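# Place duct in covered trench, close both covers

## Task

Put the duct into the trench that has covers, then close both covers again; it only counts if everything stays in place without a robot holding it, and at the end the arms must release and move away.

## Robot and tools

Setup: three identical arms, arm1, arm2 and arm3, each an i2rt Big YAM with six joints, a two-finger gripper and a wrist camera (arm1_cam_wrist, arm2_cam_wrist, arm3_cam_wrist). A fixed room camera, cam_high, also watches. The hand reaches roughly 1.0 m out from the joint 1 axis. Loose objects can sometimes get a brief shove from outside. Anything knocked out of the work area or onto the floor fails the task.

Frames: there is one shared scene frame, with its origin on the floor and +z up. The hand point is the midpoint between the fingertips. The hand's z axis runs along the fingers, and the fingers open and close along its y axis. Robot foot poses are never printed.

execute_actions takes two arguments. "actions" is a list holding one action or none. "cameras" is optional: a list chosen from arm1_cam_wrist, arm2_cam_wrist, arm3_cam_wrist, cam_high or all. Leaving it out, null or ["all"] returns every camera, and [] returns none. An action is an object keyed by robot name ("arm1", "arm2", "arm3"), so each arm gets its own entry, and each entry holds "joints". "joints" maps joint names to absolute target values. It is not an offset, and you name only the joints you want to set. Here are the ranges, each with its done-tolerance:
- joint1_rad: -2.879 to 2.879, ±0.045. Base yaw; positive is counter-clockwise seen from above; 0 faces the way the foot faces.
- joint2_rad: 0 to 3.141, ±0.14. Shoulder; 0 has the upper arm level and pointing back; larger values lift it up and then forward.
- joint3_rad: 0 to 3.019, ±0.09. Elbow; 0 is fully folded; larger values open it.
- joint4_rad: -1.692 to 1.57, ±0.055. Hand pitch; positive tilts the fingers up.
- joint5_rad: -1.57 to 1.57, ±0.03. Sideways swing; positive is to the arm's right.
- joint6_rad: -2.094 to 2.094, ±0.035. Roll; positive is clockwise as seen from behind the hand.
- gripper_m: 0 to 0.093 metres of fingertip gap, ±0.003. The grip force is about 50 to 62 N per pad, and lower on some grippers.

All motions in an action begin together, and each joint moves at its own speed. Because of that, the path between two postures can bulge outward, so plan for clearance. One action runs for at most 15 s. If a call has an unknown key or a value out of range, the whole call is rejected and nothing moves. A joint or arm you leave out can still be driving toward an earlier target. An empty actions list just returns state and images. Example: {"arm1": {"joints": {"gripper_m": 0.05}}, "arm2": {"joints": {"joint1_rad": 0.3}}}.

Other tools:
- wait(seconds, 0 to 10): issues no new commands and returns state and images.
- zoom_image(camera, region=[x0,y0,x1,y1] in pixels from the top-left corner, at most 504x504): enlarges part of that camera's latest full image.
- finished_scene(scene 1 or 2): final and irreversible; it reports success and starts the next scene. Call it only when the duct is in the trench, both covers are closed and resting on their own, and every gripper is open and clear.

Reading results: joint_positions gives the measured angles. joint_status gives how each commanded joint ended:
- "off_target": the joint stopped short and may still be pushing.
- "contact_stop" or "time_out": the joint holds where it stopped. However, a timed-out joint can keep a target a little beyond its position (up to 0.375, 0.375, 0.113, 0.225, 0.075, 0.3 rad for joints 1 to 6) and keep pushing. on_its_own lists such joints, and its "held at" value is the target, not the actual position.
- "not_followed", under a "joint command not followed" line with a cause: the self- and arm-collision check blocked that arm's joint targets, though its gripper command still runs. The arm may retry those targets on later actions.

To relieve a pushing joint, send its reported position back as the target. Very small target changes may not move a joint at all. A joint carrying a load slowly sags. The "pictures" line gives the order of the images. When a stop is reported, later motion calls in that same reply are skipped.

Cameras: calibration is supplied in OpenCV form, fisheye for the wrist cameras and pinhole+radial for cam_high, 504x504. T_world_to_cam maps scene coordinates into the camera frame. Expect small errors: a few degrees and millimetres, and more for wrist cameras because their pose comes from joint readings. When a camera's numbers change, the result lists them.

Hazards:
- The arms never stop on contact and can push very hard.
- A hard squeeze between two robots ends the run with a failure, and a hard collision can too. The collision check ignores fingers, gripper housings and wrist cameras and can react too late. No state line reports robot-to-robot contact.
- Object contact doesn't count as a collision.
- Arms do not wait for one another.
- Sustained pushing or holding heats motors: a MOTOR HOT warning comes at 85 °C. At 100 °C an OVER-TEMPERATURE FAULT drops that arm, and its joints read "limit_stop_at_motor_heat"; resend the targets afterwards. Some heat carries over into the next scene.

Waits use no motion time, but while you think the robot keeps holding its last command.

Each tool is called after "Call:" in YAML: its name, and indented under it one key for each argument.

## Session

Call:
execute_actions:
  actions: []

Scene clock: 0.00 s.
arm1.joint_positions: joint1_rad=-0.010 joint2_rad=+0.486 joint3_rad=+1.477 joint4_rad=-1.266 joint5_rad=+0.072 joint6_rad=-0.159 gripper_m=+0.094
arm1.joint_status: not commanded
arm1.hand: x=-0.7959 y=-0.0825 z=+1.5113 quat_wxyz=(-0.593, +0.048, -0.800, +0.069) (m; scene frame)
arm2.joint_positions: joint1_rad=+0.266 joint2_rad=+0.460 joint3_rad=+1.427 joint4_rad=-1.310 joint5_rad=+0.250 joint6_rad=+0.342 gripper_m=+0.094
arm2.joint_status: not commanded
arm2.hand: x=+0.0236 y=-0.3882 z=+1.3139 quat_wxyz=(-0.345, +0.512, -0.633, -0.467) (m; scene frame)
arm3.joint_positions: joint1_rad=-0.486 joint2_rad=+0.598 joint3_rad=+1.382 joint4_rad=-1.156 joint5_rad=+0.056 joint6_rad=+0.321 gripper_m=+0.094
arm3.joint_status: not commanded
arm3.hand: x=+0.7427 y=+0.0121 z=+1.4757 quat_wxyz=(+0.063, -0.764, +0.321, +0.556) (m; scene frame)
pictures: arm1_cam_wrist, arm2_cam_wrist, arm3_cam_wrist, cam_high
camera_calibration (this result's frames):
arm1_cam_wrist: T_world_to_cam=[[-0.00598125, -0.98511, 0.171821, -0.344951], [-0.789157, -0.10088, -0.60585, 0.286754], [0.614162, -0.139218, -0.776803, 1.77469], [0, 0, 0, 1]] pos_world=[-0.865715, -0.0638193, 1.61158]
arm2_cam_wrist: T_world_to_cam=[[0.968151, -0.0540583, -0.244463, 0.279297], [-0.184416, -0.814373, -0.550261, 0.419899], [-0.169338, 0.577818, -0.798405, 1.39836], [0, 0, 0, 1]] pos_world=[0.0438294, -0.450946, 1.41579]
arm3_cam_wrist: T_world_to_cam=[[0.563228, 0.783719, -0.261838, -0.0432034], [0.603201, -0.606539, -0.517937, 0.336459], [-0.564732, 0.133776, -0.81436, 1.74421], [0, 0, 0, 1]] pos_world=[0.806393, 0.00460145, 1.58337]
Images, in order (width x height): arm1_cam_wrist 616x616, arm2_cam_wrist 616x616, arm3_cam_wrist 616x616, cam_high 504x504.

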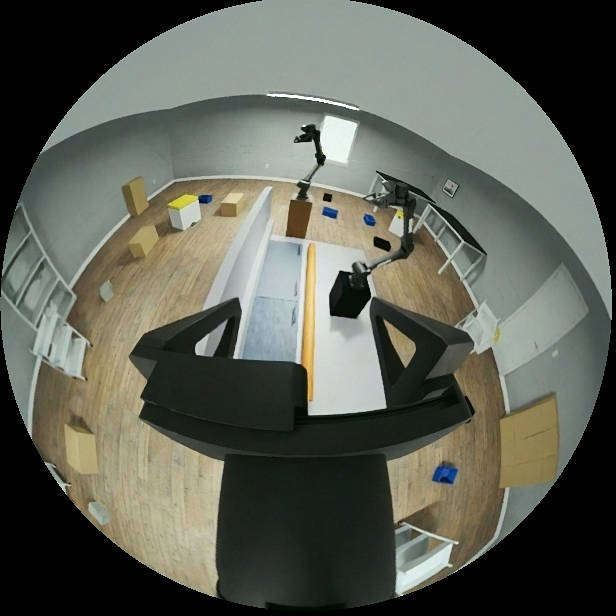

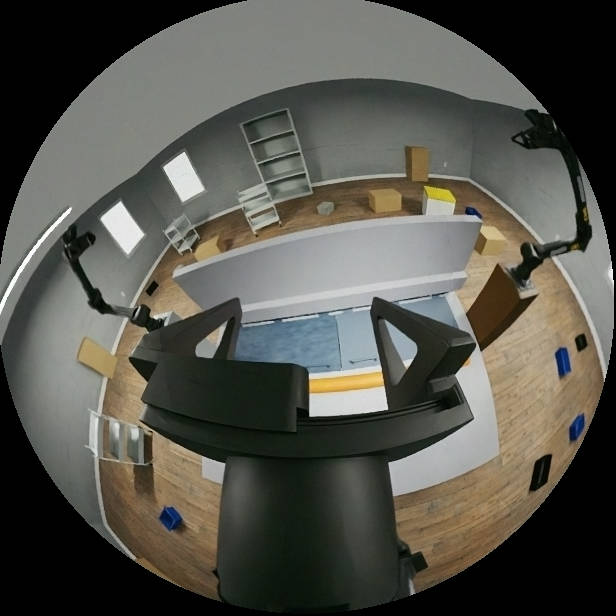

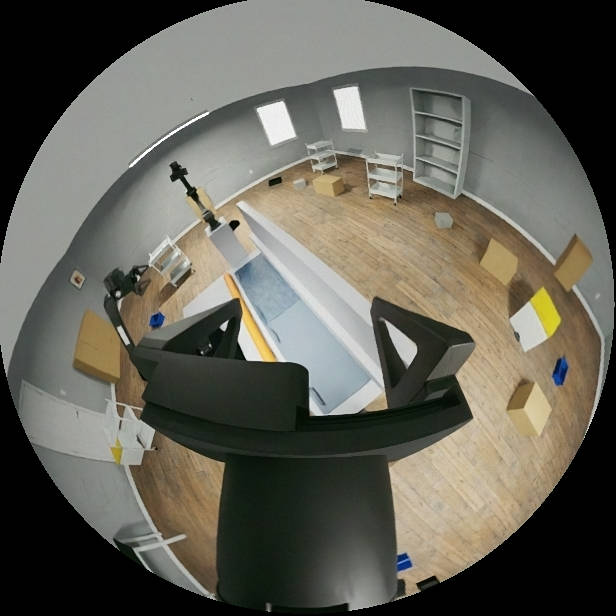

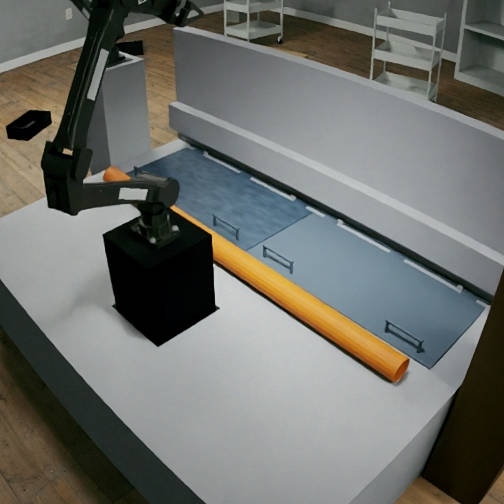

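Call:
execute_actions:
  actions:
    - {"arm1":{"joints":{"joint1_rad":-0.29,"joint2_rad":2.5,"joint3_rad":0.99,"joint4_rad":-0.06,"joint5_rad":0,"joint6_rad":-0.27,"gripper_m":0.05}},"arm3":{"joints":{"joint1_rad":0.13,"joint2_rad":2.49,"joint3_rad":0.96,"joint4_rad":-0.03,"joint5_rad":0,"joint6_rad":0.18,"gripper_m":0.05}},"arm2":{"joints":{"joint1_rad":0.06,"joint2_rad":1.83,"joint3_rad":0.5,"joint4_rad":-0.22,"joint5_rad":0,"joint6_rad":-1.47}}}

Scene clock: 2.67 s.
arm1.joint_positions: joint1_rad=-0.285 joint2_rad=+2.499 joint3_rad=+0.988 joint4_rad=-0.072 joint5_rad=+0.001 joint6_rad=-0.261 gripper_m=+0.050
arm1.joint_status: all done
arm1.hand: x=-0.6025 y=-0.1675 z=+0.5634 quat_wxyz=(+0.014, +0.001, -1.000, -0.003) (m; scene frame)
arm2.joint_positions: joint1_rad=+0.070 joint2_rad=+1.834 joint3_rad=+0.501 joint4_rad=-0.232 joint5_rad=+0.004 joint6_rad=-1.463 gripper_m=+0.094
arm2.joint_status: all done
arm2.hand: x=-0.0001 y=-0.2741 z=+0.5823 quat_wxyz=(-0.003, +1.000, +0.002, +0.002) (m; scene frame)
arm3.joint_positions: joint1_rad=+0.138 joint2_rad=+2.492 joint3_rad=+0.957 joint4_rad=-0.045 joint5_rad=+0.002 joint6_rad=+0.193 gripper_m=+0.050
arm3.joint_status: all done
arm3.hand: x=+0.6054 y=-0.1639 z=+0.5700 quat_wxyz=(+0.005, -1.000, +0.008, -0.013) (m; scene frame)
pictures: arm1_cam_wrist, arm2_cam_wrist, arm3_cam_wrist, cam_high
camera_calibration (this result's frames):
arm1_cam_wrist: T_world_to_cam=[[0.00653453, -0.999964, -0.00537401, -0.159762], [-0.801291, -0.00845118, 0.598215, -0.813651], [-0.598239, 0.000397097, -0.801318, 0.21444], [0, 0, 0, 1]] pos_world=[-0.522641, -0.166718, 0.657714]
arm2_cam_wrist: T_world_to_cam=[[0.00681627, 0.999811, 0.0181922, 0.265393], [0.810773, -0.0161744, 0.585137, -0.336351], [0.58532, 0.0107613, -0.810731, 0.596165], [0, 0, 0, 1]] pos_world=[-0.0780521, -0.277199, 0.675312]
arm3_cam_wrist: T_world_to_cam=[[0.0161005, 0.999785, 0.0130476, 0.144926], [0.806934, -0.0206982, 0.590279, -0.815589], [0.590422, 0.00102473, -0.807094, 0.227488], [0, 0, 0, 1]] pos_world=[0.521479, -0.162009, 0.663138]
Images, in order (width x height): arm1_cam_wrist 616x616, arm2_cam_wrist 616x616, arm3_cam_wrist 616x616, cam_high 504x504.

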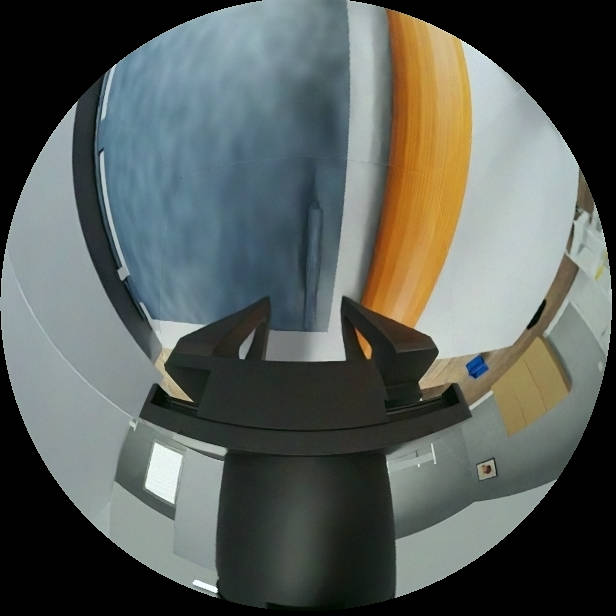

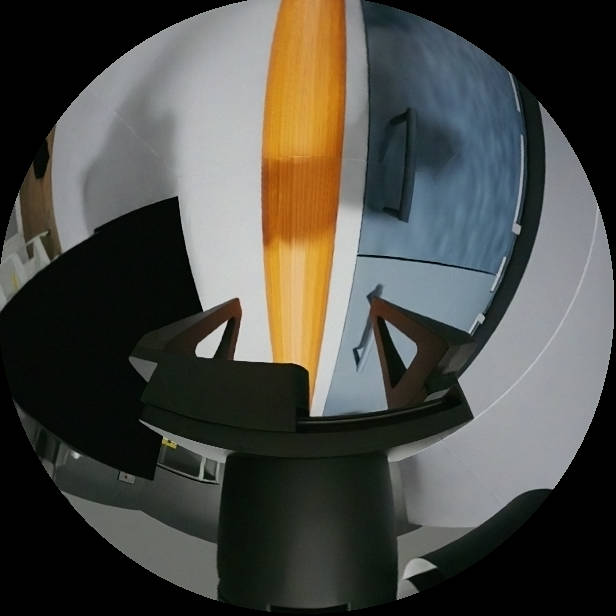

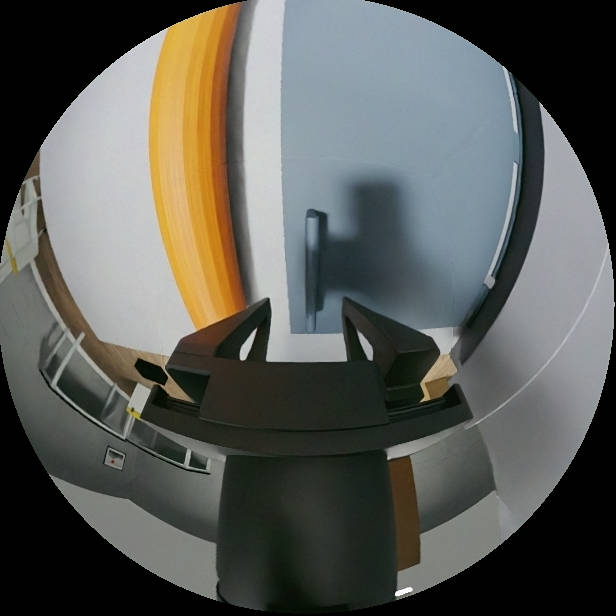

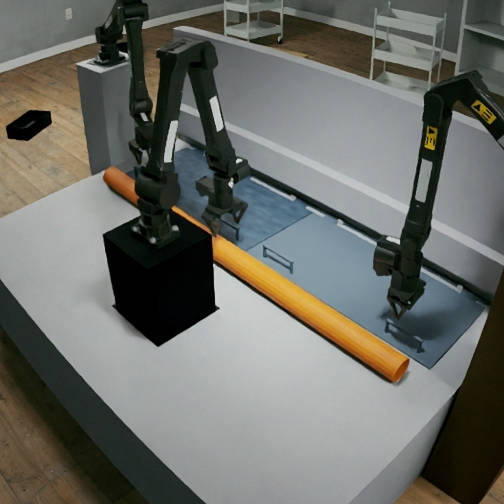

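Call:
execute_actions:
  actions:
    - {"arm1":{"joints":{"joint1_rad":-0.305,"joint2_rad":2.62,"joint3_rad":1.05,"joint4_rad":0.0}},"arm3":{"joints":{"joint1_rad":0.12,"joint2_rad":2.63,"joint3_rad":1.025,"joint4_rad":0.04,"joint6_rad":0.165}},"arm2":{"joints":{"joint2_rad":2.012,"joint3_rad":0.517,"joint4_rad":-0.052}}}
  cameras: ["arm2_cam_wrist"]

Call:
execute_actions:
  actions:
    - {"arm1":{"joints":{"joint2_rad":2.74,"joint3_rad":1.128,"joint4_rad":0.06}},"arm3":{"joints":{"joint2_rad":2.752,"joint3_rad":1.102,"joint4_rad":0.1}},"arm2":{"joints":{"joint2_rad":2.135,"joint3_rad":0.545,"joint4_rad":0.042}}}

Scene clock: 4.40 s.
arm1.joint_positions: joint1_rad=-0.297 joint2_rad=+2.614 joint3_rad=+1.049 joint4_rad=-0.007 joint5_rad=+0.001 joint6_rad=-0.261 gripper_m=+0.050
arm1.joint_status: all done
arm1.hand: x=-0.6050 y=-0.1719 z=+0.5220 quat_wxyz=(+0.009, -0.005, -1.000, -0.002) (m; scene frame)
arm2.joint_positions: joint1_rad=+0.070 joint2_rad=+2.023 joint3_rad=+0.504 joint4_rad=-0.063 joint5_rad=+0.004 joint6_rad=-1.463 gripper_m=+0.094
arm2.joint_status: all done
arm2.hand: x=+0.0012 y=-0.2861 z=+0.5349 quat_wxyz=(+0.005, +1.000, +0.003, +0.003) (m; scene frame)
arm3.joint_positions: joint1_rad=+0.127 joint2_rad=+2.631 joint3_rad=+1.022 joint4_rad=+0.031 joint5_rad=+0.002 joint6_rad=+0.179 gripper_m=+0.050
arm3.joint_status: all done
arm3.hand: x=+0.6117 y=-0.1585 z=+0.5211 quat_wxyz=(+0.005, -1.000, +0.006, -0.011) (m; scene frame)
pictures: arm2_cam_wrist
camera_calibration (this result's frames):
arm2_cam_wrist: T_world_to_cam=[[0.00603462, 0.999981, 0.000766761, 0.287608], [0.809625, -0.0053359, 0.586924, -0.307748], [0.586917, -0.00292107, -0.809642, 0.552549], [0, 0, 0, 1]] pos_world=[-0.0768752, -0.28763, 0.627771]
Images, in order (width x height): arm2_cam_wrist 616x616.

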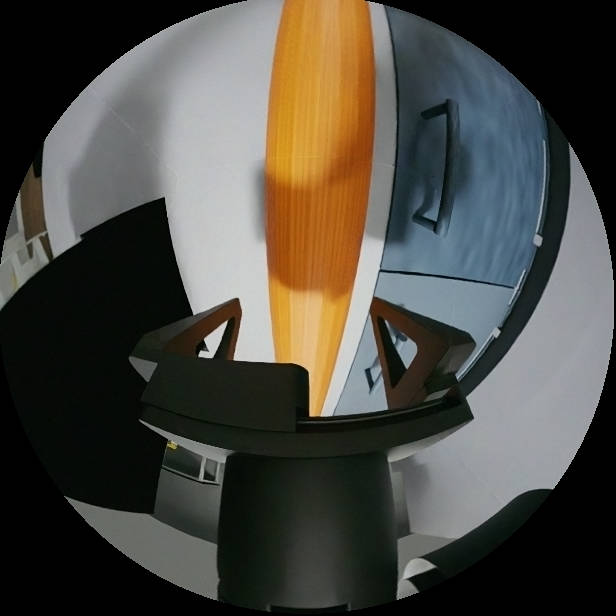

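Scene clock: 5.33 s.
arm1.joint_positions: joint1_rad=-0.297 joint2_rad=+2.734 joint3_rad=+1.128 joint4_rad=+0.052 joint5_rad=+0.001 joint6_rad=-0.261 gripper_m=+0.050
arm1.joint_status: all done
arm1.hand: x=-0.6036 y=-0.1723 z=+0.4782 quat_wxyz=(+0.000, -0.005, -1.000, +0.000) (m; scene frame)
arm2.joint_positions: joint1_rad=+0.070 joint2_rad=+2.142 joint3_rad=+0.542 joint4_rad=+0.030 joint5_rad=+0.002 joint6_rad=-1.463 gripper_m=+0.094
arm2.joint_status: all done
arm2.hand: x=+0.0001 y=-0.2787 z=+0.5055 quat_wxyz=(-0.001, +1.000, +0.003, +0.001) (m; scene frame)
arm3.joint_positions: joint1_rad=+0.127 joint2_rad=+2.748 joint3_rad=+1.101 joint4_rad=+0.090 joint5_rad=+0.002 joint6_rad=+0.178 gripper_m=+0.050
arm3.joint_status: all done
arm3.hand: x=+0.6097 y=-0.1587 z=+0.4784 quat_wxyz=(+0.003, -1.000, +0.006, -0.001) (m; scene frame)
pictures: arm1_cam_wrist, arm2_cam_wrist, arm3_cam_wrist, cam_high
camera_calibration (this result's frames):
arm1_cam_wrist: T_world_to_cam=[[-0.00562717, -0.999981, 0.00240078, -0.176013], [-0.817703, 0.00598338, 0.575609, -0.760283], [-0.575612, 0.00127592, -0.817722, 0.167213], [0, 0, 0, 1]] pos_world=[-0.526426, -0.171674, 0.574782]
arm2_cam_wrist: T_world_to_cam=[[0.00606175, 0.999901, 0.0127066, 0.274188], [0.811318, -0.0123459, 0.584475, -0.290283], [0.584574, 0.00676611, -0.811312, 0.532965], [0, 0, 0, 1]] pos_world=[-0.0777079, -0.281351, 0.59858]
arm3_cam_wrist: T_world_to_cam=[[0.0124765, 0.999886, 0.00855848, 0.14523], [0.820723, -0.0151295, 0.571127, -0.763217], [0.571191, -0.000101525, -0.820817, 0.169079], [0, 0, 0, 1]] pos_world=[0.528002, -0.156743, 0.573433]
Images, in order (width x height): arm1_cam_wrist 616x616, arm2_cam_wrist 616x616, arm3_cam_wrist 616x616, cam_high 504x504.

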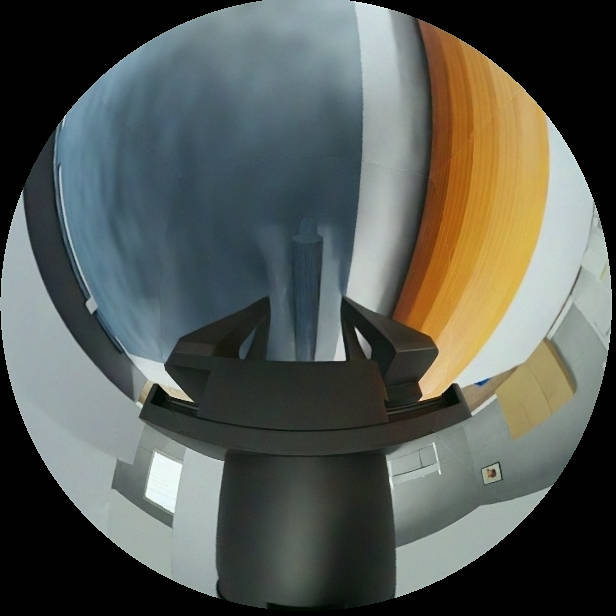

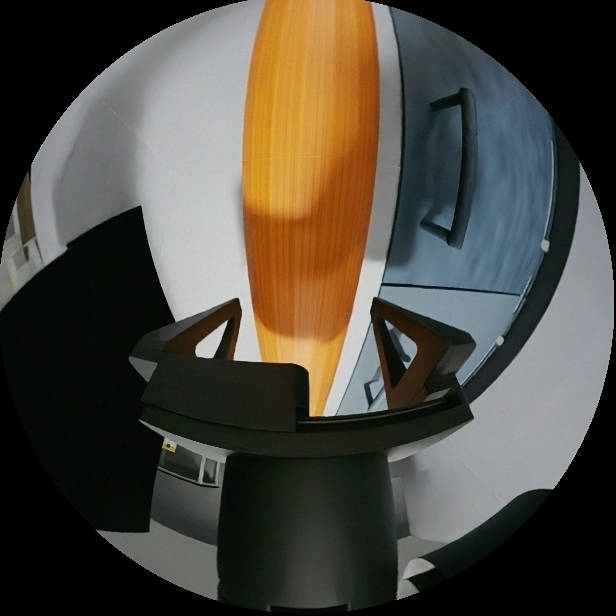

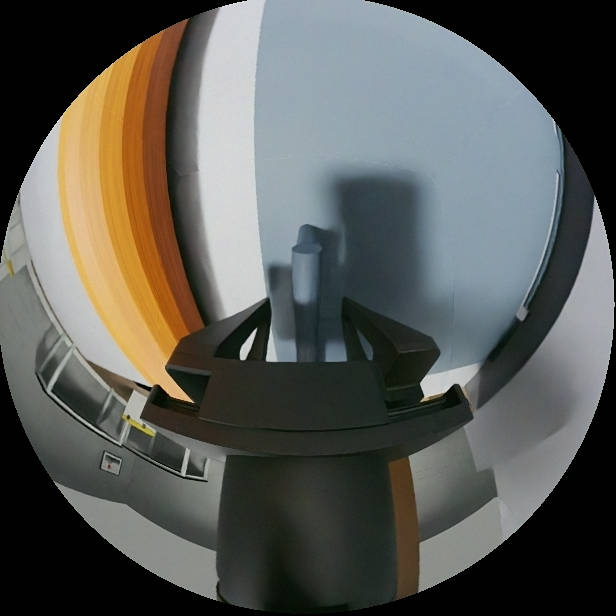

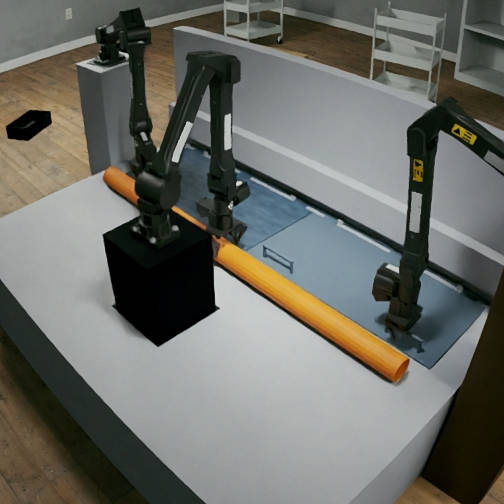

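Call:
execute_actions:
  actions:
    - {"arm1":{"joints":{"joint2_rad":2.77}},"arm3":{"joints":{"joint2_rad":2.783}},"arm2":{"joints":{"joint1_rad":0.145,"joint6_rad":-1.385,"joint2_rad":2.262,"joint3_rad":0.59,"joint4_rad":0.125}}}
  cameras: []

Call:
execute_actions:
  actions:
    - {"arm1":{"joints":{"gripper_m":0.0}},"arm3":{"joints":{"gripper_m":0.0}},"arm2":{"joints":{"gripper_m":0.03}}}
  cameras: []

Call:
execute_actions:
  actions:
    - {"arm1":{"joints":{"joint1_rad":-0.225,"joint2_rad":2.44,"joint3_rad":0.925,"joint4_rad":-0.025,"joint5_rad":0.03,"joint6_rad":-0.18}},"arm3":{"joints":{"joint1_rad":0.04,"joint2_rad":2.45,"joint3_rad":0.905,"joint4_rad":-0.005,"joint5_rad":-0.03,"joint6_rad":0.095}}}

Scene clock: 7.00 s.
arm1.joint_positions: joint1_rad=-0.297 joint2_rad=+2.751 joint3_rad=+1.128 joint4_rad=+0.052 joint5_rad=+0.001 joint6_rad=-0.261 gripper_m=+0.050
arm1.joint_status: all done
arm1.hand: x=-0.6127 y=-0.1697 z=+0.4722 quat_wxyz=(+0.008, -0.005, -1.000, -0.002) (m; scene frame)
arm2.joint_positions: joint1_rad=+0.141 joint2_rad=+2.269 joint3_rad=+0.586 joint4_rad=+0.114 joint5_rad=+0.003 joint6_rad=-1.392 gripper_m=+0.094
arm2.joint_status: all done
arm2.hand: x=-0.0192 y=-0.2795 z=+0.4723 quat_wxyz=(-0.001, +1.000, +0.002, +0.001) (m; scene frame)
arm3.joint_positions: joint1_rad=+0.127 joint2_rad=+2.768 joint3_rad=+1.101 joint4_rad=+0.090 joint5_rad=+0.002 joint6_rad=+0.178 gripper_m=+0.050
arm3.joint_status: all done
arm3.hand: x=+0.6205 y=-0.1569 z=+0.4717 quat_wxyz=(+0.004, -1.000, +0.006, -0.010) (m; scene frame)
pictures: none
No camera images: the call's "cameras" was empty. Leave "cameras" out to get every camera's image.

Scene clock: 7.63 s.
arm1.joint_positions: joint1_rad=-0.302 joint2_rad=+2.751 joint3_rad=+1.128 joint4_rad=+0.054 joint5_rad=+0.003 joint6_rad=-0.253 gripper_m=+0.009
arm1.joint_status: gripper_m off_target (ended at +0.009, target +0.000)
arm1.hand: x=-0.6128 y=-0.1721 z=+0.4720 quat_wxyz=(+0.007, -0.011, -1.000, +0.000) (m; scene frame)
arm2.joint_positions: joint1_rad=+0.141 joint2_rad=+2.269 joint3_rad=+0.586 joint4_rad=+0.115 joint5_rad=+0.002 joint6_rad=-1.388 gripper_m=+0.075
arm2.joint_status: gripper_m off_target (ended at +0.075, target +0.030)
arm2.hand: x=-0.0193 y=-0.2794 z=+0.4723 quat_wxyz=(-0.002, +1.000, +0.000, +0.001) (m; scene frame)
arm3.joint_positions: joint1_rad=+0.127 joint2_rad=+2.769 joint3_rad=+1.102 joint4_rad=+0.091 joint5_rad=-0.006 joint6_rad=+0.180 gripper_m=+0.008
arm3.joint_status: gripper_m off_target (ended at +0.008, target +0.000)
arm3.hand: x=+0.6206 y=-0.1586 z=+0.4716 quat_wxyz=(+0.000, -1.000, +0.006, -0.011) (m; scene frame)
pictures: none
No camera images: the call's "cameras" was empty. Leave "cameras" out to get every camera's image.

Scene clock: 8.73 s.
arm1.joint_positions: joint1_rad=-0.233 joint2_rad=+2.539 joint3_rad=+0.964 joint4_rad=+0.011 joint5_rad=+0.048 joint6_rad=-0.181 gripper_m=+0.009
arm1.joint_status: all done
arm1.hand: x=-0.6128 y=-0.1536 z=+0.5493 quat_wxyz=(+0.009, -0.013, -1.000, +0.022) (m; scene frame)
arm2.joint_positions: joint1_rad=+0.141 joint2_rad=+2.269 joint3_rad=+0.586 joint4_rad=+0.115 joint5_rad=+0.002 joint6_rad=-1.388 gripper_m=+0.075
arm2.joint_status: not commanded
arm2.hand: x=-0.0193 y=-0.2794 z=+0.4723 quat_wxyz=(-0.002, +1.000, +0.000, +0.001) (m; scene frame)
arm3.joint_positions: joint1_rad=+0.052 joint2_rad=+2.547 joint3_rad=+0.937 joint4_rad=+0.029 joint5_rad=-0.054 joint6_rad=+0.107 gripper_m=+0.008
arm3.joint_status: all done
arm3.hand: x=+0.6215 y=-0.1398 z=+0.5517 quat_wxyz=(-0.024, -1.000, +0.008, -0.015) (m; scene frame)
pictures: arm1_cam_wrist, arm2_cam_wrist, arm3_cam_wrist, cam_high
camera_calibration (this result's frames):
arm1_cam_wrist: T_world_to_cam=[[-0.0217418, -0.998691, 0.0463, -0.191349], [-0.80609, 0.0449057, 0.590087, -0.803707], [-0.591394, -0.0244924, -0.806011, 0.199928], [0, 0, 0, 1]] pos_world=[-0.533784, -0.150111, 0.644261]
arm2_cam_wrist: T_world_to_cam=[[0.0110253, 0.999836, 0.0143641, 0.274691], [0.811472, -0.0173401, 0.584134, -0.256335], [0.584287, 0.00521581, -0.81153, 0.517062], [0, 0, 0, 1]] pos_world=[-0.0971325, -0.281787, 0.5654]
arm3_cam_wrist: T_world_to_cam=[[0.0169213, 0.998877, -0.0442544, 0.151785], [0.803646, 0.0127456, 0.594971, -0.813142], [0.594867, -0.0456326, -0.802528, 0.191269], [0, 0, 0, 1]] pos_world=[0.537131, -0.132522, 0.644012]
Images, in order (width x height): arm1_cam_wrist 616x616, arm2_cam_wrist 616x616, arm3_cam_wrist 616x616, cam_high 504x504.

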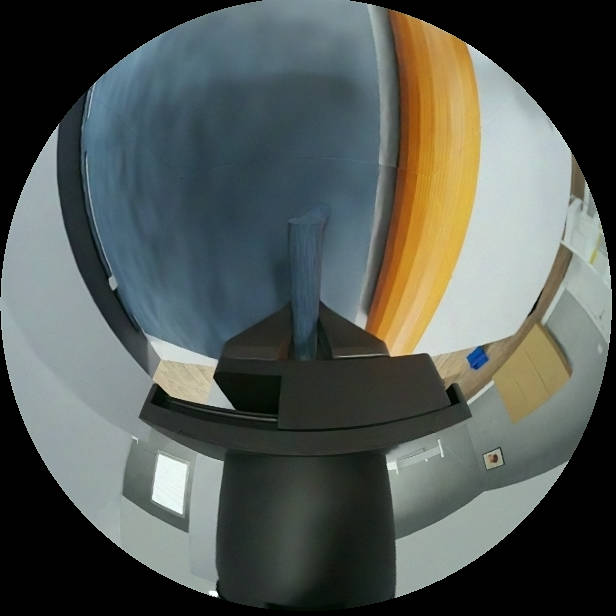

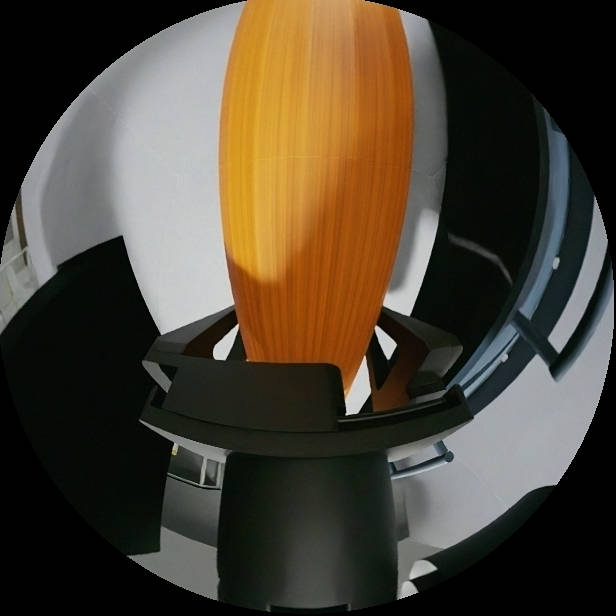

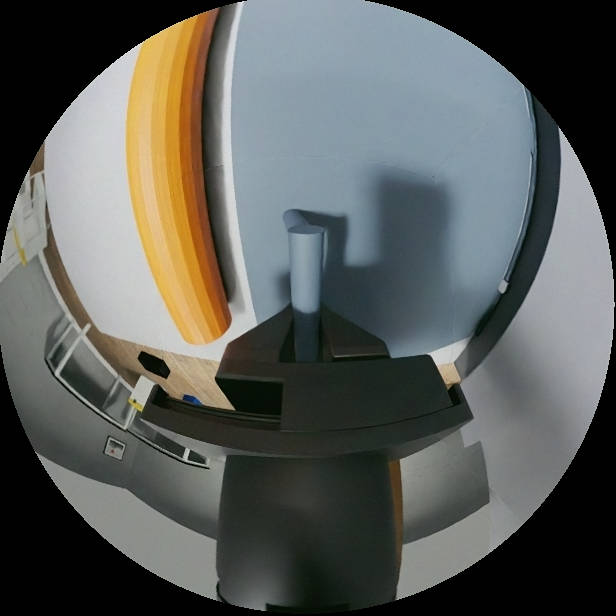

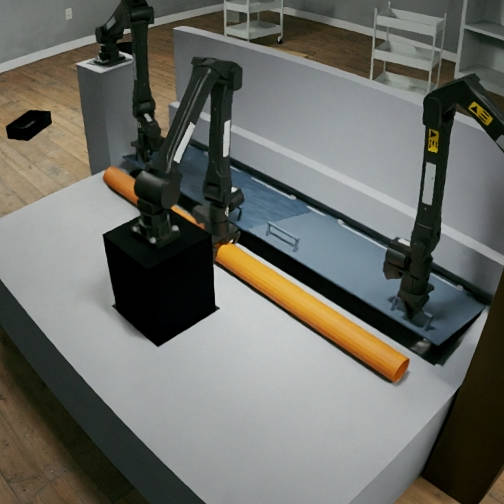

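Call:
execute_actions:
  actions:
    - {"arm1":{"joints":{"joint1_rad":-0.02,"joint2_rad":2.14,"joint3_rad":0.775,"joint4_rad":-0.18,"joint5_rad":0.05,"joint6_rad":0.01}},"arm3":{"joints":{"joint1_rad":-0.165,"joint2_rad":2.15,"joint3_rad":0.785,"joint4_rad":-0.17,"joint5_rad":-0.05,"joint6_rad":-0.09}}}
  cameras: []

Call:
execute_actions:
  actions:
    - {"arm1":{"joints":{"joint1_rad":0.19,"joint2_rad":1.98,"joint3_rad":0.775,"joint4_rad":-0.33,"joint5_rad":0.1,"joint6_rad":0.21}},"arm3":{"joints":{"joint1_rad":-0.365,"joint2_rad":2.0,"joint3_rad":0.805,"joint4_rad":-0.35,"joint5_rad":-0.1,"joint6_rad":-0.28}},"arm2":{"joints":{"joint2_rad":2.08,"joint3_rad":0.54,"joint4_rad":0.03}}}
  cameras: []

Call:
execute_actions:
  actions:
    - {"arm1":{"joints":{"joint1_rad":0.42,"joint2_rad":1.89,"joint3_rad":0.84,"joint4_rad":-0.47,"joint5_rad":0.18,"joint6_rad":0.42}},"arm3":{"joints":{"joint1_rad":-0.585,"joint2_rad":1.925,"joint3_rad":0.9,"joint4_rad":-0.49,"joint5_rad":-0.18,"joint6_rad":-0.48}},"arm2":{"joints":{"joint1_rad":0.05,"joint2_rad":2.1,"joint3_rad":0.83,"joint4_rad":-0.23,"joint6_rad":-1.48}}}
  cameras: ["cam_high"]

Scene clock: 11.77 s.
arm1.joint_positions: joint1_rad=-0.039 joint2_rad=+2.217 joint3_rad=+0.792 joint4_rad=-0.143 joint5_rad=+0.087 joint6_rad=+0.015 gripper_m=+0.009
arm1.joint_status: joint5_rad time_out (moved +0.039 of +0.002); the others done
arm1.on_its_own: joint5_rad reads +0.087 and still pushes toward +0.050 since a time_out
arm1.hand: x=-0.6131 y=-0.0889 z=+0.6570 quat_wxyz=(+0.006, -0.013, -0.999, +0.042) (m; scene frame)
arm2.joint_positions: joint1_rad=+0.141 joint2_rad=+2.269 joint3_rad=+0.586 joint4_rad=+0.115 joint5_rad=+0.002 joint6_rad=-1.388 gripper_m=+0.075
arm2.joint_status: not commanded
arm2.hand: x=-0.0193 y=-0.2794 z=+0.4723 quat_wxyz=(-0.002, +1.000, +0.000, +0.001) (m; scene frame)
arm3.joint_positions: joint1_rad=-0.143 joint2_rad=+2.234 joint3_rad=+0.787 joint4_rad=-0.143 joint5_rad=-0.087 joint6_rad=-0.089 gripper_m=+0.008
arm3.joint_status: joint5_rad time_out (moved -0.032 of +0.004); the others done
arm3.on_its_own: joint5_rad reads -0.087 and still pushes toward -0.050 since a time_out
arm3.hand: x=+0.6233 y=-0.0771 z=+0.6558 quat_wxyz=(-0.041, -0.999, +0.007, -0.013) (m; scene frame)
pictures: none
No camera images: the call's "cameras" was empty. Leave "cameras" out to get every camera's image.

not run: a stop came earlier in this reply.

not run: a stop came earlier in this reply.

Call:
execute_actions:
  actions:
    - {"arm1":{"joints":{"joint1_rad":0.21,"joint2_rad":1.98,"joint3_rad":0.775,"joint4_rad":-0.33,"joint6_rad":0.21}},"arm3":{"joints":{"joint1_rad":-0.39,"joint2_rad":2.0,"joint3_rad":0.805,"joint4_rad":-0.35,"joint6_rad":-0.28}},"arm2":{"joints":{"joint2_rad":2.08,"joint3_rad":0.54,"joint4_rad":0.03}}}
  cameras: ["cam_high"]

Scene clock: 15.30 s.
arm1.joint_positions: joint1_rad=+0.163 joint2_rad=+2.036 joint3_rad=+0.769 joint4_rad=-0.316 joint5_rad=+0.113 joint6_rad=+0.218 gripper_m=+0.009
arm1.joint_status: joint1_rad time_out (moved +0.202 of +0.249); the others done
arm1.on_its_own: joint1_rad reads +0.163 and still pushes toward +0.210 since a time_out; joint5_rad reads +0.113 and still pushes toward +0.050 since a time_out
arm1.hand: x=-0.6119 y=-0.0204 z=+0.7175 quat_wxyz=(+0.003, -0.013, -0.998, +0.055) (m; scene frame)
arm2.joint_positions: joint1_rad=+0.141 joint2_rad=+2.128 joint3_rad=+0.540 joint4_rad=+0.030 joint5_rad=+0.002 joint6_rad=-1.381 gripper_m=+0.075
arm2.joint_status: all done
arm2.hand: x=-0.0196 y=-0.2783 z=+0.5089 quat_wxyz=(-0.006, +1.000, -0.003, +0.000) (m; scene frame)
arm3.joint_positions: joint1_rad=-0.346 joint2_rad=+2.061 joint3_rad=+0.786 joint4_rad=-0.339 joint5_rad=-0.104 joint6_rad=-0.292 gripper_m=+0.008
arm3.joint_status: all done
arm3.on_its_own: joint5_rad reads -0.104 and still pushes toward -0.050 since a time_out
arm3.hand: x=+0.6238 y=-0.0074 z=+0.7157 quat_wxyz=(-0.054, -0.998, +0.008, -0.013) (m; scene frame)
pictures: cam_high
Images, in order (width x height): cam_high 504x504.

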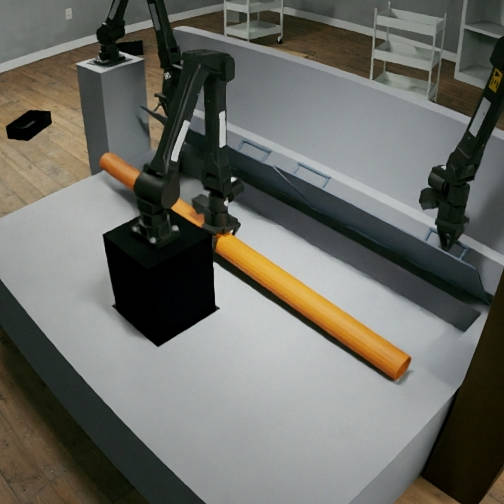

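Call:
execute_actions:
  actions:
    - {"arm1":{"joints":{"joint1_rad":0.42,"joint2_rad":1.9,"joint3_rad":0.84,"joint4_rad":-0.47,"joint5_rad":0.15,"joint6_rad":0.42}},"arm3":{"joints":{"joint1_rad":-0.585,"joint2_rad":1.935,"joint3_rad":0.9,"joint4_rad":-0.49,"joint5_rad":-0.15,"joint6_rad":-0.48}},"arm2":{"joints":{"joint1_rad":0.05,"joint2_rad":2.1,"joint3_rad":0.83,"joint4_rad":-0.23,"joint6_rad":-1.48}}}
  cameras: []

Call:
execute_actions:
  actions:
    - {"arm2":{"joints":{"joint1_rad":0.01,"joint2_rad":2.19,"joint3_rad":1.15,"joint4_rad":-0.45,"joint6_rad":-1.515}}}
  cameras: ["cam_high","arm1_cam_wrist","arm3_cam_wrist"]

Scene clock: 23.73 s.
arm1.joint_positions: joint1_rad=+0.372 joint2_rad=+1.957 joint3_rad=+0.810 joint4_rad=-0.454 joint5_rad=+0.211 joint6_rad=+0.427 gripper_m=+0.009
arm1.joint_status: joint1_rad time_out (moved +0.209 of +0.257); joint5_rad time_out (moved +0.098 of +0.037); the others done
arm1.on_its_own: joint1_rad reads +0.372 and still pushes toward +0.420 since a time_out; joint5_rad reads +0.211 and still pushes toward +0.150 since a time_out
arm1.hand: x=-0.6106 y=+0.0432 z=+0.7542 quat_wxyz=(-0.021, -0.012, -0.995, +0.101) (m; scene frame)
arm2.joint_positions: joint1_rad=+0.050 joint2_rad=+2.163 joint3_rad=+0.820 joint4_rad=-0.226 joint5_rad=+0.000 joint6_rad=-1.482 gripper_m=+0.075
arm2.joint_status: all done
arm2.hand: x=-0.0043 y=-0.1749 z=+0.5097 quat_wxyz=(-0.001, +1.000, +0.002, +0.000) (m; scene frame)
arm3.joint_positions: joint1_rad=-0.529 joint2_rad=+2.005 joint3_rad=+0.844 joint4_rad=-0.483 joint5_rad=-0.202 joint6_rad=-0.480 gripper_m=+0.008
arm3.joint_status: joint1_rad time_out (moved -0.183 of -0.239); joint5_rad time_out (moved -0.097 of -0.046); the others done
arm3.on_its_own: joint1_rad reads -0.529 and still pushes toward -0.585 since a time_out; joint5_rad reads -0.202 and still pushes toward -0.150 since a time_out
arm3.hand: x=+0.6232 y=+0.0479 z=+0.7472 quat_wxyz=(-0.103, -0.995, +0.009, +0.007) (m; scene frame)
pictures: none
No camera images: the call's "cameras" was empty. Leave "cameras" out to get every camera's image.

not run: a stop came earlier in this reply.

Call:
execute_actions:
  actions:
    - {"arm2":{"joints":{"joint1_rad":0.01,"joint2_rad":2.19,"joint3_rad":1.15,"joint4_rad":-0.45,"joint6_rad":-1.515}}}
  cameras: ["cam_high","arm1_cam_wrist","arm3_cam_wrist"]

Scene clock: 25.23 s.
arm1.joint_positions: joint1_rad=+0.372 joint2_rad=+1.957 joint3_rad=+0.810 joint4_rad=-0.454 joint5_rad=+0.211 joint6_rad=+0.427 gripper_m=+0.009
arm1.joint_status: not commanded
arm1.on_its_own: joint1_rad reads +0.372 and still pushes toward +0.420 since a time_out; joint5_rad reads +0.211 and still pushes toward +0.150 since a time_out
arm1.hand: x=-0.6106 y=+0.0432 z=+0.7542 quat_wxyz=(-0.021, -0.012, -0.995, +0.101) (m; scene frame)
arm2.joint_positions: joint1_rad=+0.020 joint2_rad=+2.273 joint3_rad=+1.125 joint4_rad=-0.442 joint5_rad=-0.004 joint6_rad=-1.514 gripper_m=+0.074
arm2.joint_status: all done
arm2.hand: x=+0.0004 y=-0.0805 z=+0.5024 quat_wxyz=(+0.009, +1.000, +0.003, -0.001) (m; scene frame)
arm3.joint_positions: joint1_rad=-0.529 joint2_rad=+2.005 joint3_rad=+0.844 joint4_rad=-0.483 joint5_rad=-0.202 joint6_rad=-0.480 gripper_m=+0.008
arm3.joint_status: not commanded
arm3.on_its_own: joint1_rad reads -0.529 and still pushes toward -0.585 since a time_out; joint5_rad reads -0.202 and still pushes toward -0.150 since a time_out
arm3.hand: x=+0.6232 y=+0.0479 z=+0.7472 quat_wxyz=(-0.103, -0.995, +0.009, +0.007) (m; scene frame)
pictures: arm1_cam_wrist, arm3_cam_wrist, cam_high
camera_calibration (this result's frames):
arm1_cam_wrist: T_world_to_cam=[[-0.0239163, -0.979233, 0.201324, -0.123337], [-0.838635, 0.129268, 0.529132, -0.909229], [-0.544168, -0.156182, -0.824311, 0.419497], [0, 0, 0, 1]] pos_world=[-0.537185, 0.062277, 0.851728]
arm3_cam_wrist: T_world_to_cam=[[0.0169161, 0.979077, -0.202787, 0.092333], [0.830215, 0.0992684, 0.548533, -0.919259], [0.557186, -0.177636, -0.811165, 0.391983], [0, 0, 0, 1]] pos_world=[0.543213, 0.0704826, 0.840931]
Images, in order (width x height): arm1_cam_wrist 616x616, arm3_cam_wrist 616x616, cam_high 504x504.

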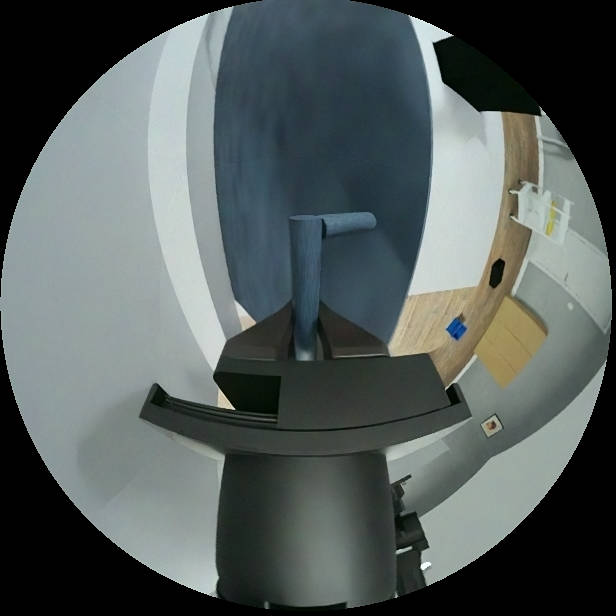

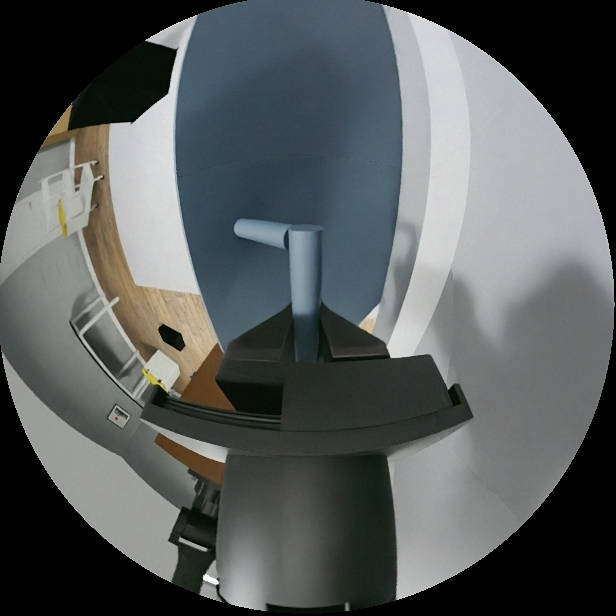

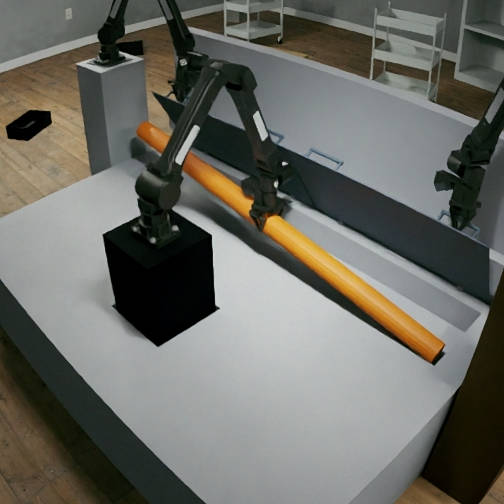

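Call:
execute_actions:
  actions:
    - {"arm2":{"joints":{"joint2_rad":2.37,"joint3_rad":1.205,"joint4_rad":-0.2}}}
  cameras: ["cam_high"]

Call:
execute_actions:
  actions:
    - {"arm2":{"joints":{"joint2_rad":2.51,"joint3_rad":1.28,"joint4_rad":-0.145}}}
  cameras: ["cam_high"]

Scene clock: 26.87 s.
arm1.joint_positions: joint1_rad=+0.372 joint2_rad=+1.957 joint3_rad=+0.810 joint4_rad=-0.454 joint5_rad=+0.211 joint6_rad=+0.427 gripper_m=+0.009
arm1.joint_status: not commanded
arm1.on_its_own: joint1_rad reads +0.372 and still pushes toward +0.420 since a time_out; joint5_rad reads +0.211 and still pushes toward +0.150 since a time_out
arm1.hand: x=-0.6106 y=+0.0432 z=+0.7542 quat_wxyz=(-0.021, -0.012, -0.995, +0.101) (m; scene frame)
arm2.joint_positions: joint1_rad=+0.020 joint2_rad=+2.475 joint3_rad=+1.163 joint4_rad=-0.217 joint5_rad=+0.004 joint6_rad=-1.506 gripper_m=+0.074
arm2.joint_status: all done
arm2.hand: x=+0.0018 y=-0.0815 z=+0.4170 quat_wxyz=(-0.021, +1.000, -0.001, +0.001) (m; scene frame)
arm3.joint_positions: joint1_rad=-0.529 joint2_rad=+2.005 joint3_rad=+0.844 joint4_rad=-0.483 joint5_rad=-0.202 joint6_rad=-0.480 gripper_m=+0.008
arm3.joint_status: not commanded
arm3.on_its_own: joint1_rad reads -0.529 and still pushes toward -0.585 since a time_out; joint5_rad reads -0.202 and still pushes toward -0.150 since a time_out
arm3.hand: x=+0.6232 y=+0.0479 z=+0.7472 quat_wxyz=(-0.103, -0.995, +0.009, +0.007) (m; scene frame)
pictures: cam_high
Images, in order (width x height): cam_high 504x504.

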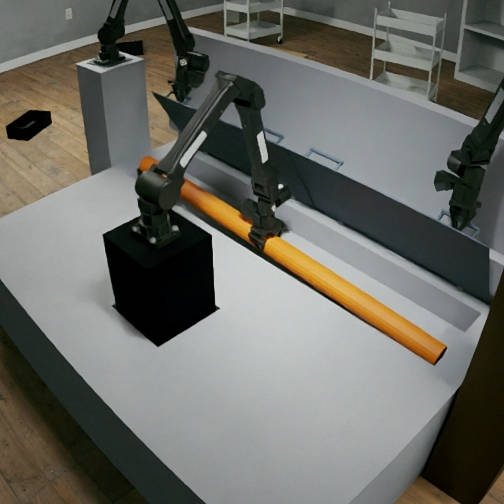

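Scene clock: 28.03 s.
arm1.joint_positions: joint1_rad=+0.372 joint2_rad=+1.957 joint3_rad=+0.810 joint4_rad=-0.454 joint5_rad=+0.211 joint6_rad=+0.427 gripper_m=+0.009
arm1.joint_status: not commanded
arm1.on_its_own: joint1_rad reads +0.372 and still pushes toward +0.420 since a time_out; joint5_rad reads +0.211 and still pushes toward +0.150 since a time_out
arm1.hand: x=-0.6106 y=+0.0432 z=+0.7542 quat_wxyz=(-0.021, -0.012, -0.995, +0.101) (m; scene frame)
arm2.joint_positions: joint1_rad=+0.020 joint2_rad=+2.602 joint3_rad=+1.254 joint4_rad=-0.154 joint5_rad=+0.004 joint6_rad=-1.510 gripper_m=+0.074
arm2.joint_status: all done
arm2.hand: x=+0.0010 y=-0.0680 z=+0.3696 quat_wxyz=(-0.034, +0.999, +0.001, +0.000) (m; scene frame)
arm3.joint_positions: joint1_rad=-0.529 joint2_rad=+2.005 joint3_rad=+0.844 joint4_rad=-0.483 joint5_rad=-0.202 joint6_rad=-0.480 gripper_m=+0.008
arm3.joint_status: not commanded
arm3.on_its_own: joint1_rad reads -0.529 and still pushes toward -0.585 since a time_out; joint5_rad reads -0.202 and still pushes toward -0.150 since a time_out
arm3.hand: x=+0.6232 y=+0.0479 z=+0.7472 quat_wxyz=(-0.103, -0.995, +0.009, +0.007) (m; scene frame)
pictures: cam_high
Images, in order (width x height): cam_high 504x504.

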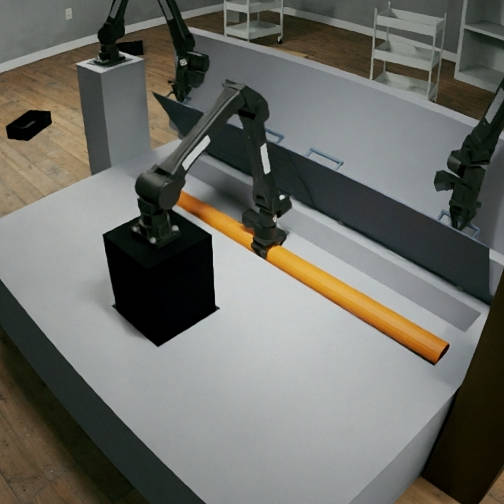

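Call:
zoom_image:
  camera: "cam_high"
  region: [380,280,504,400]

Region (380, 280, 504, 400) of cam_high's 504x504 image, scaled by 4.065, with more detail than that image has; it fills the top 488 rows of this view, and the rest is white.

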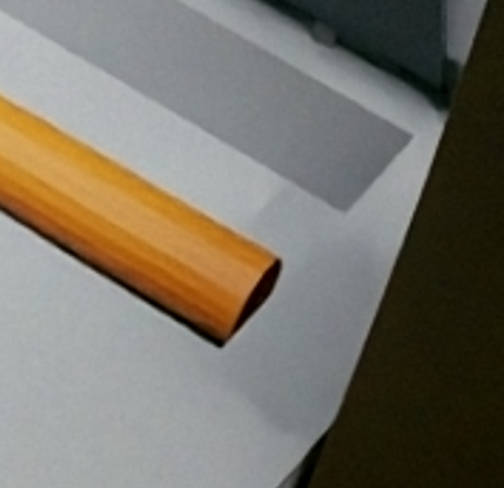

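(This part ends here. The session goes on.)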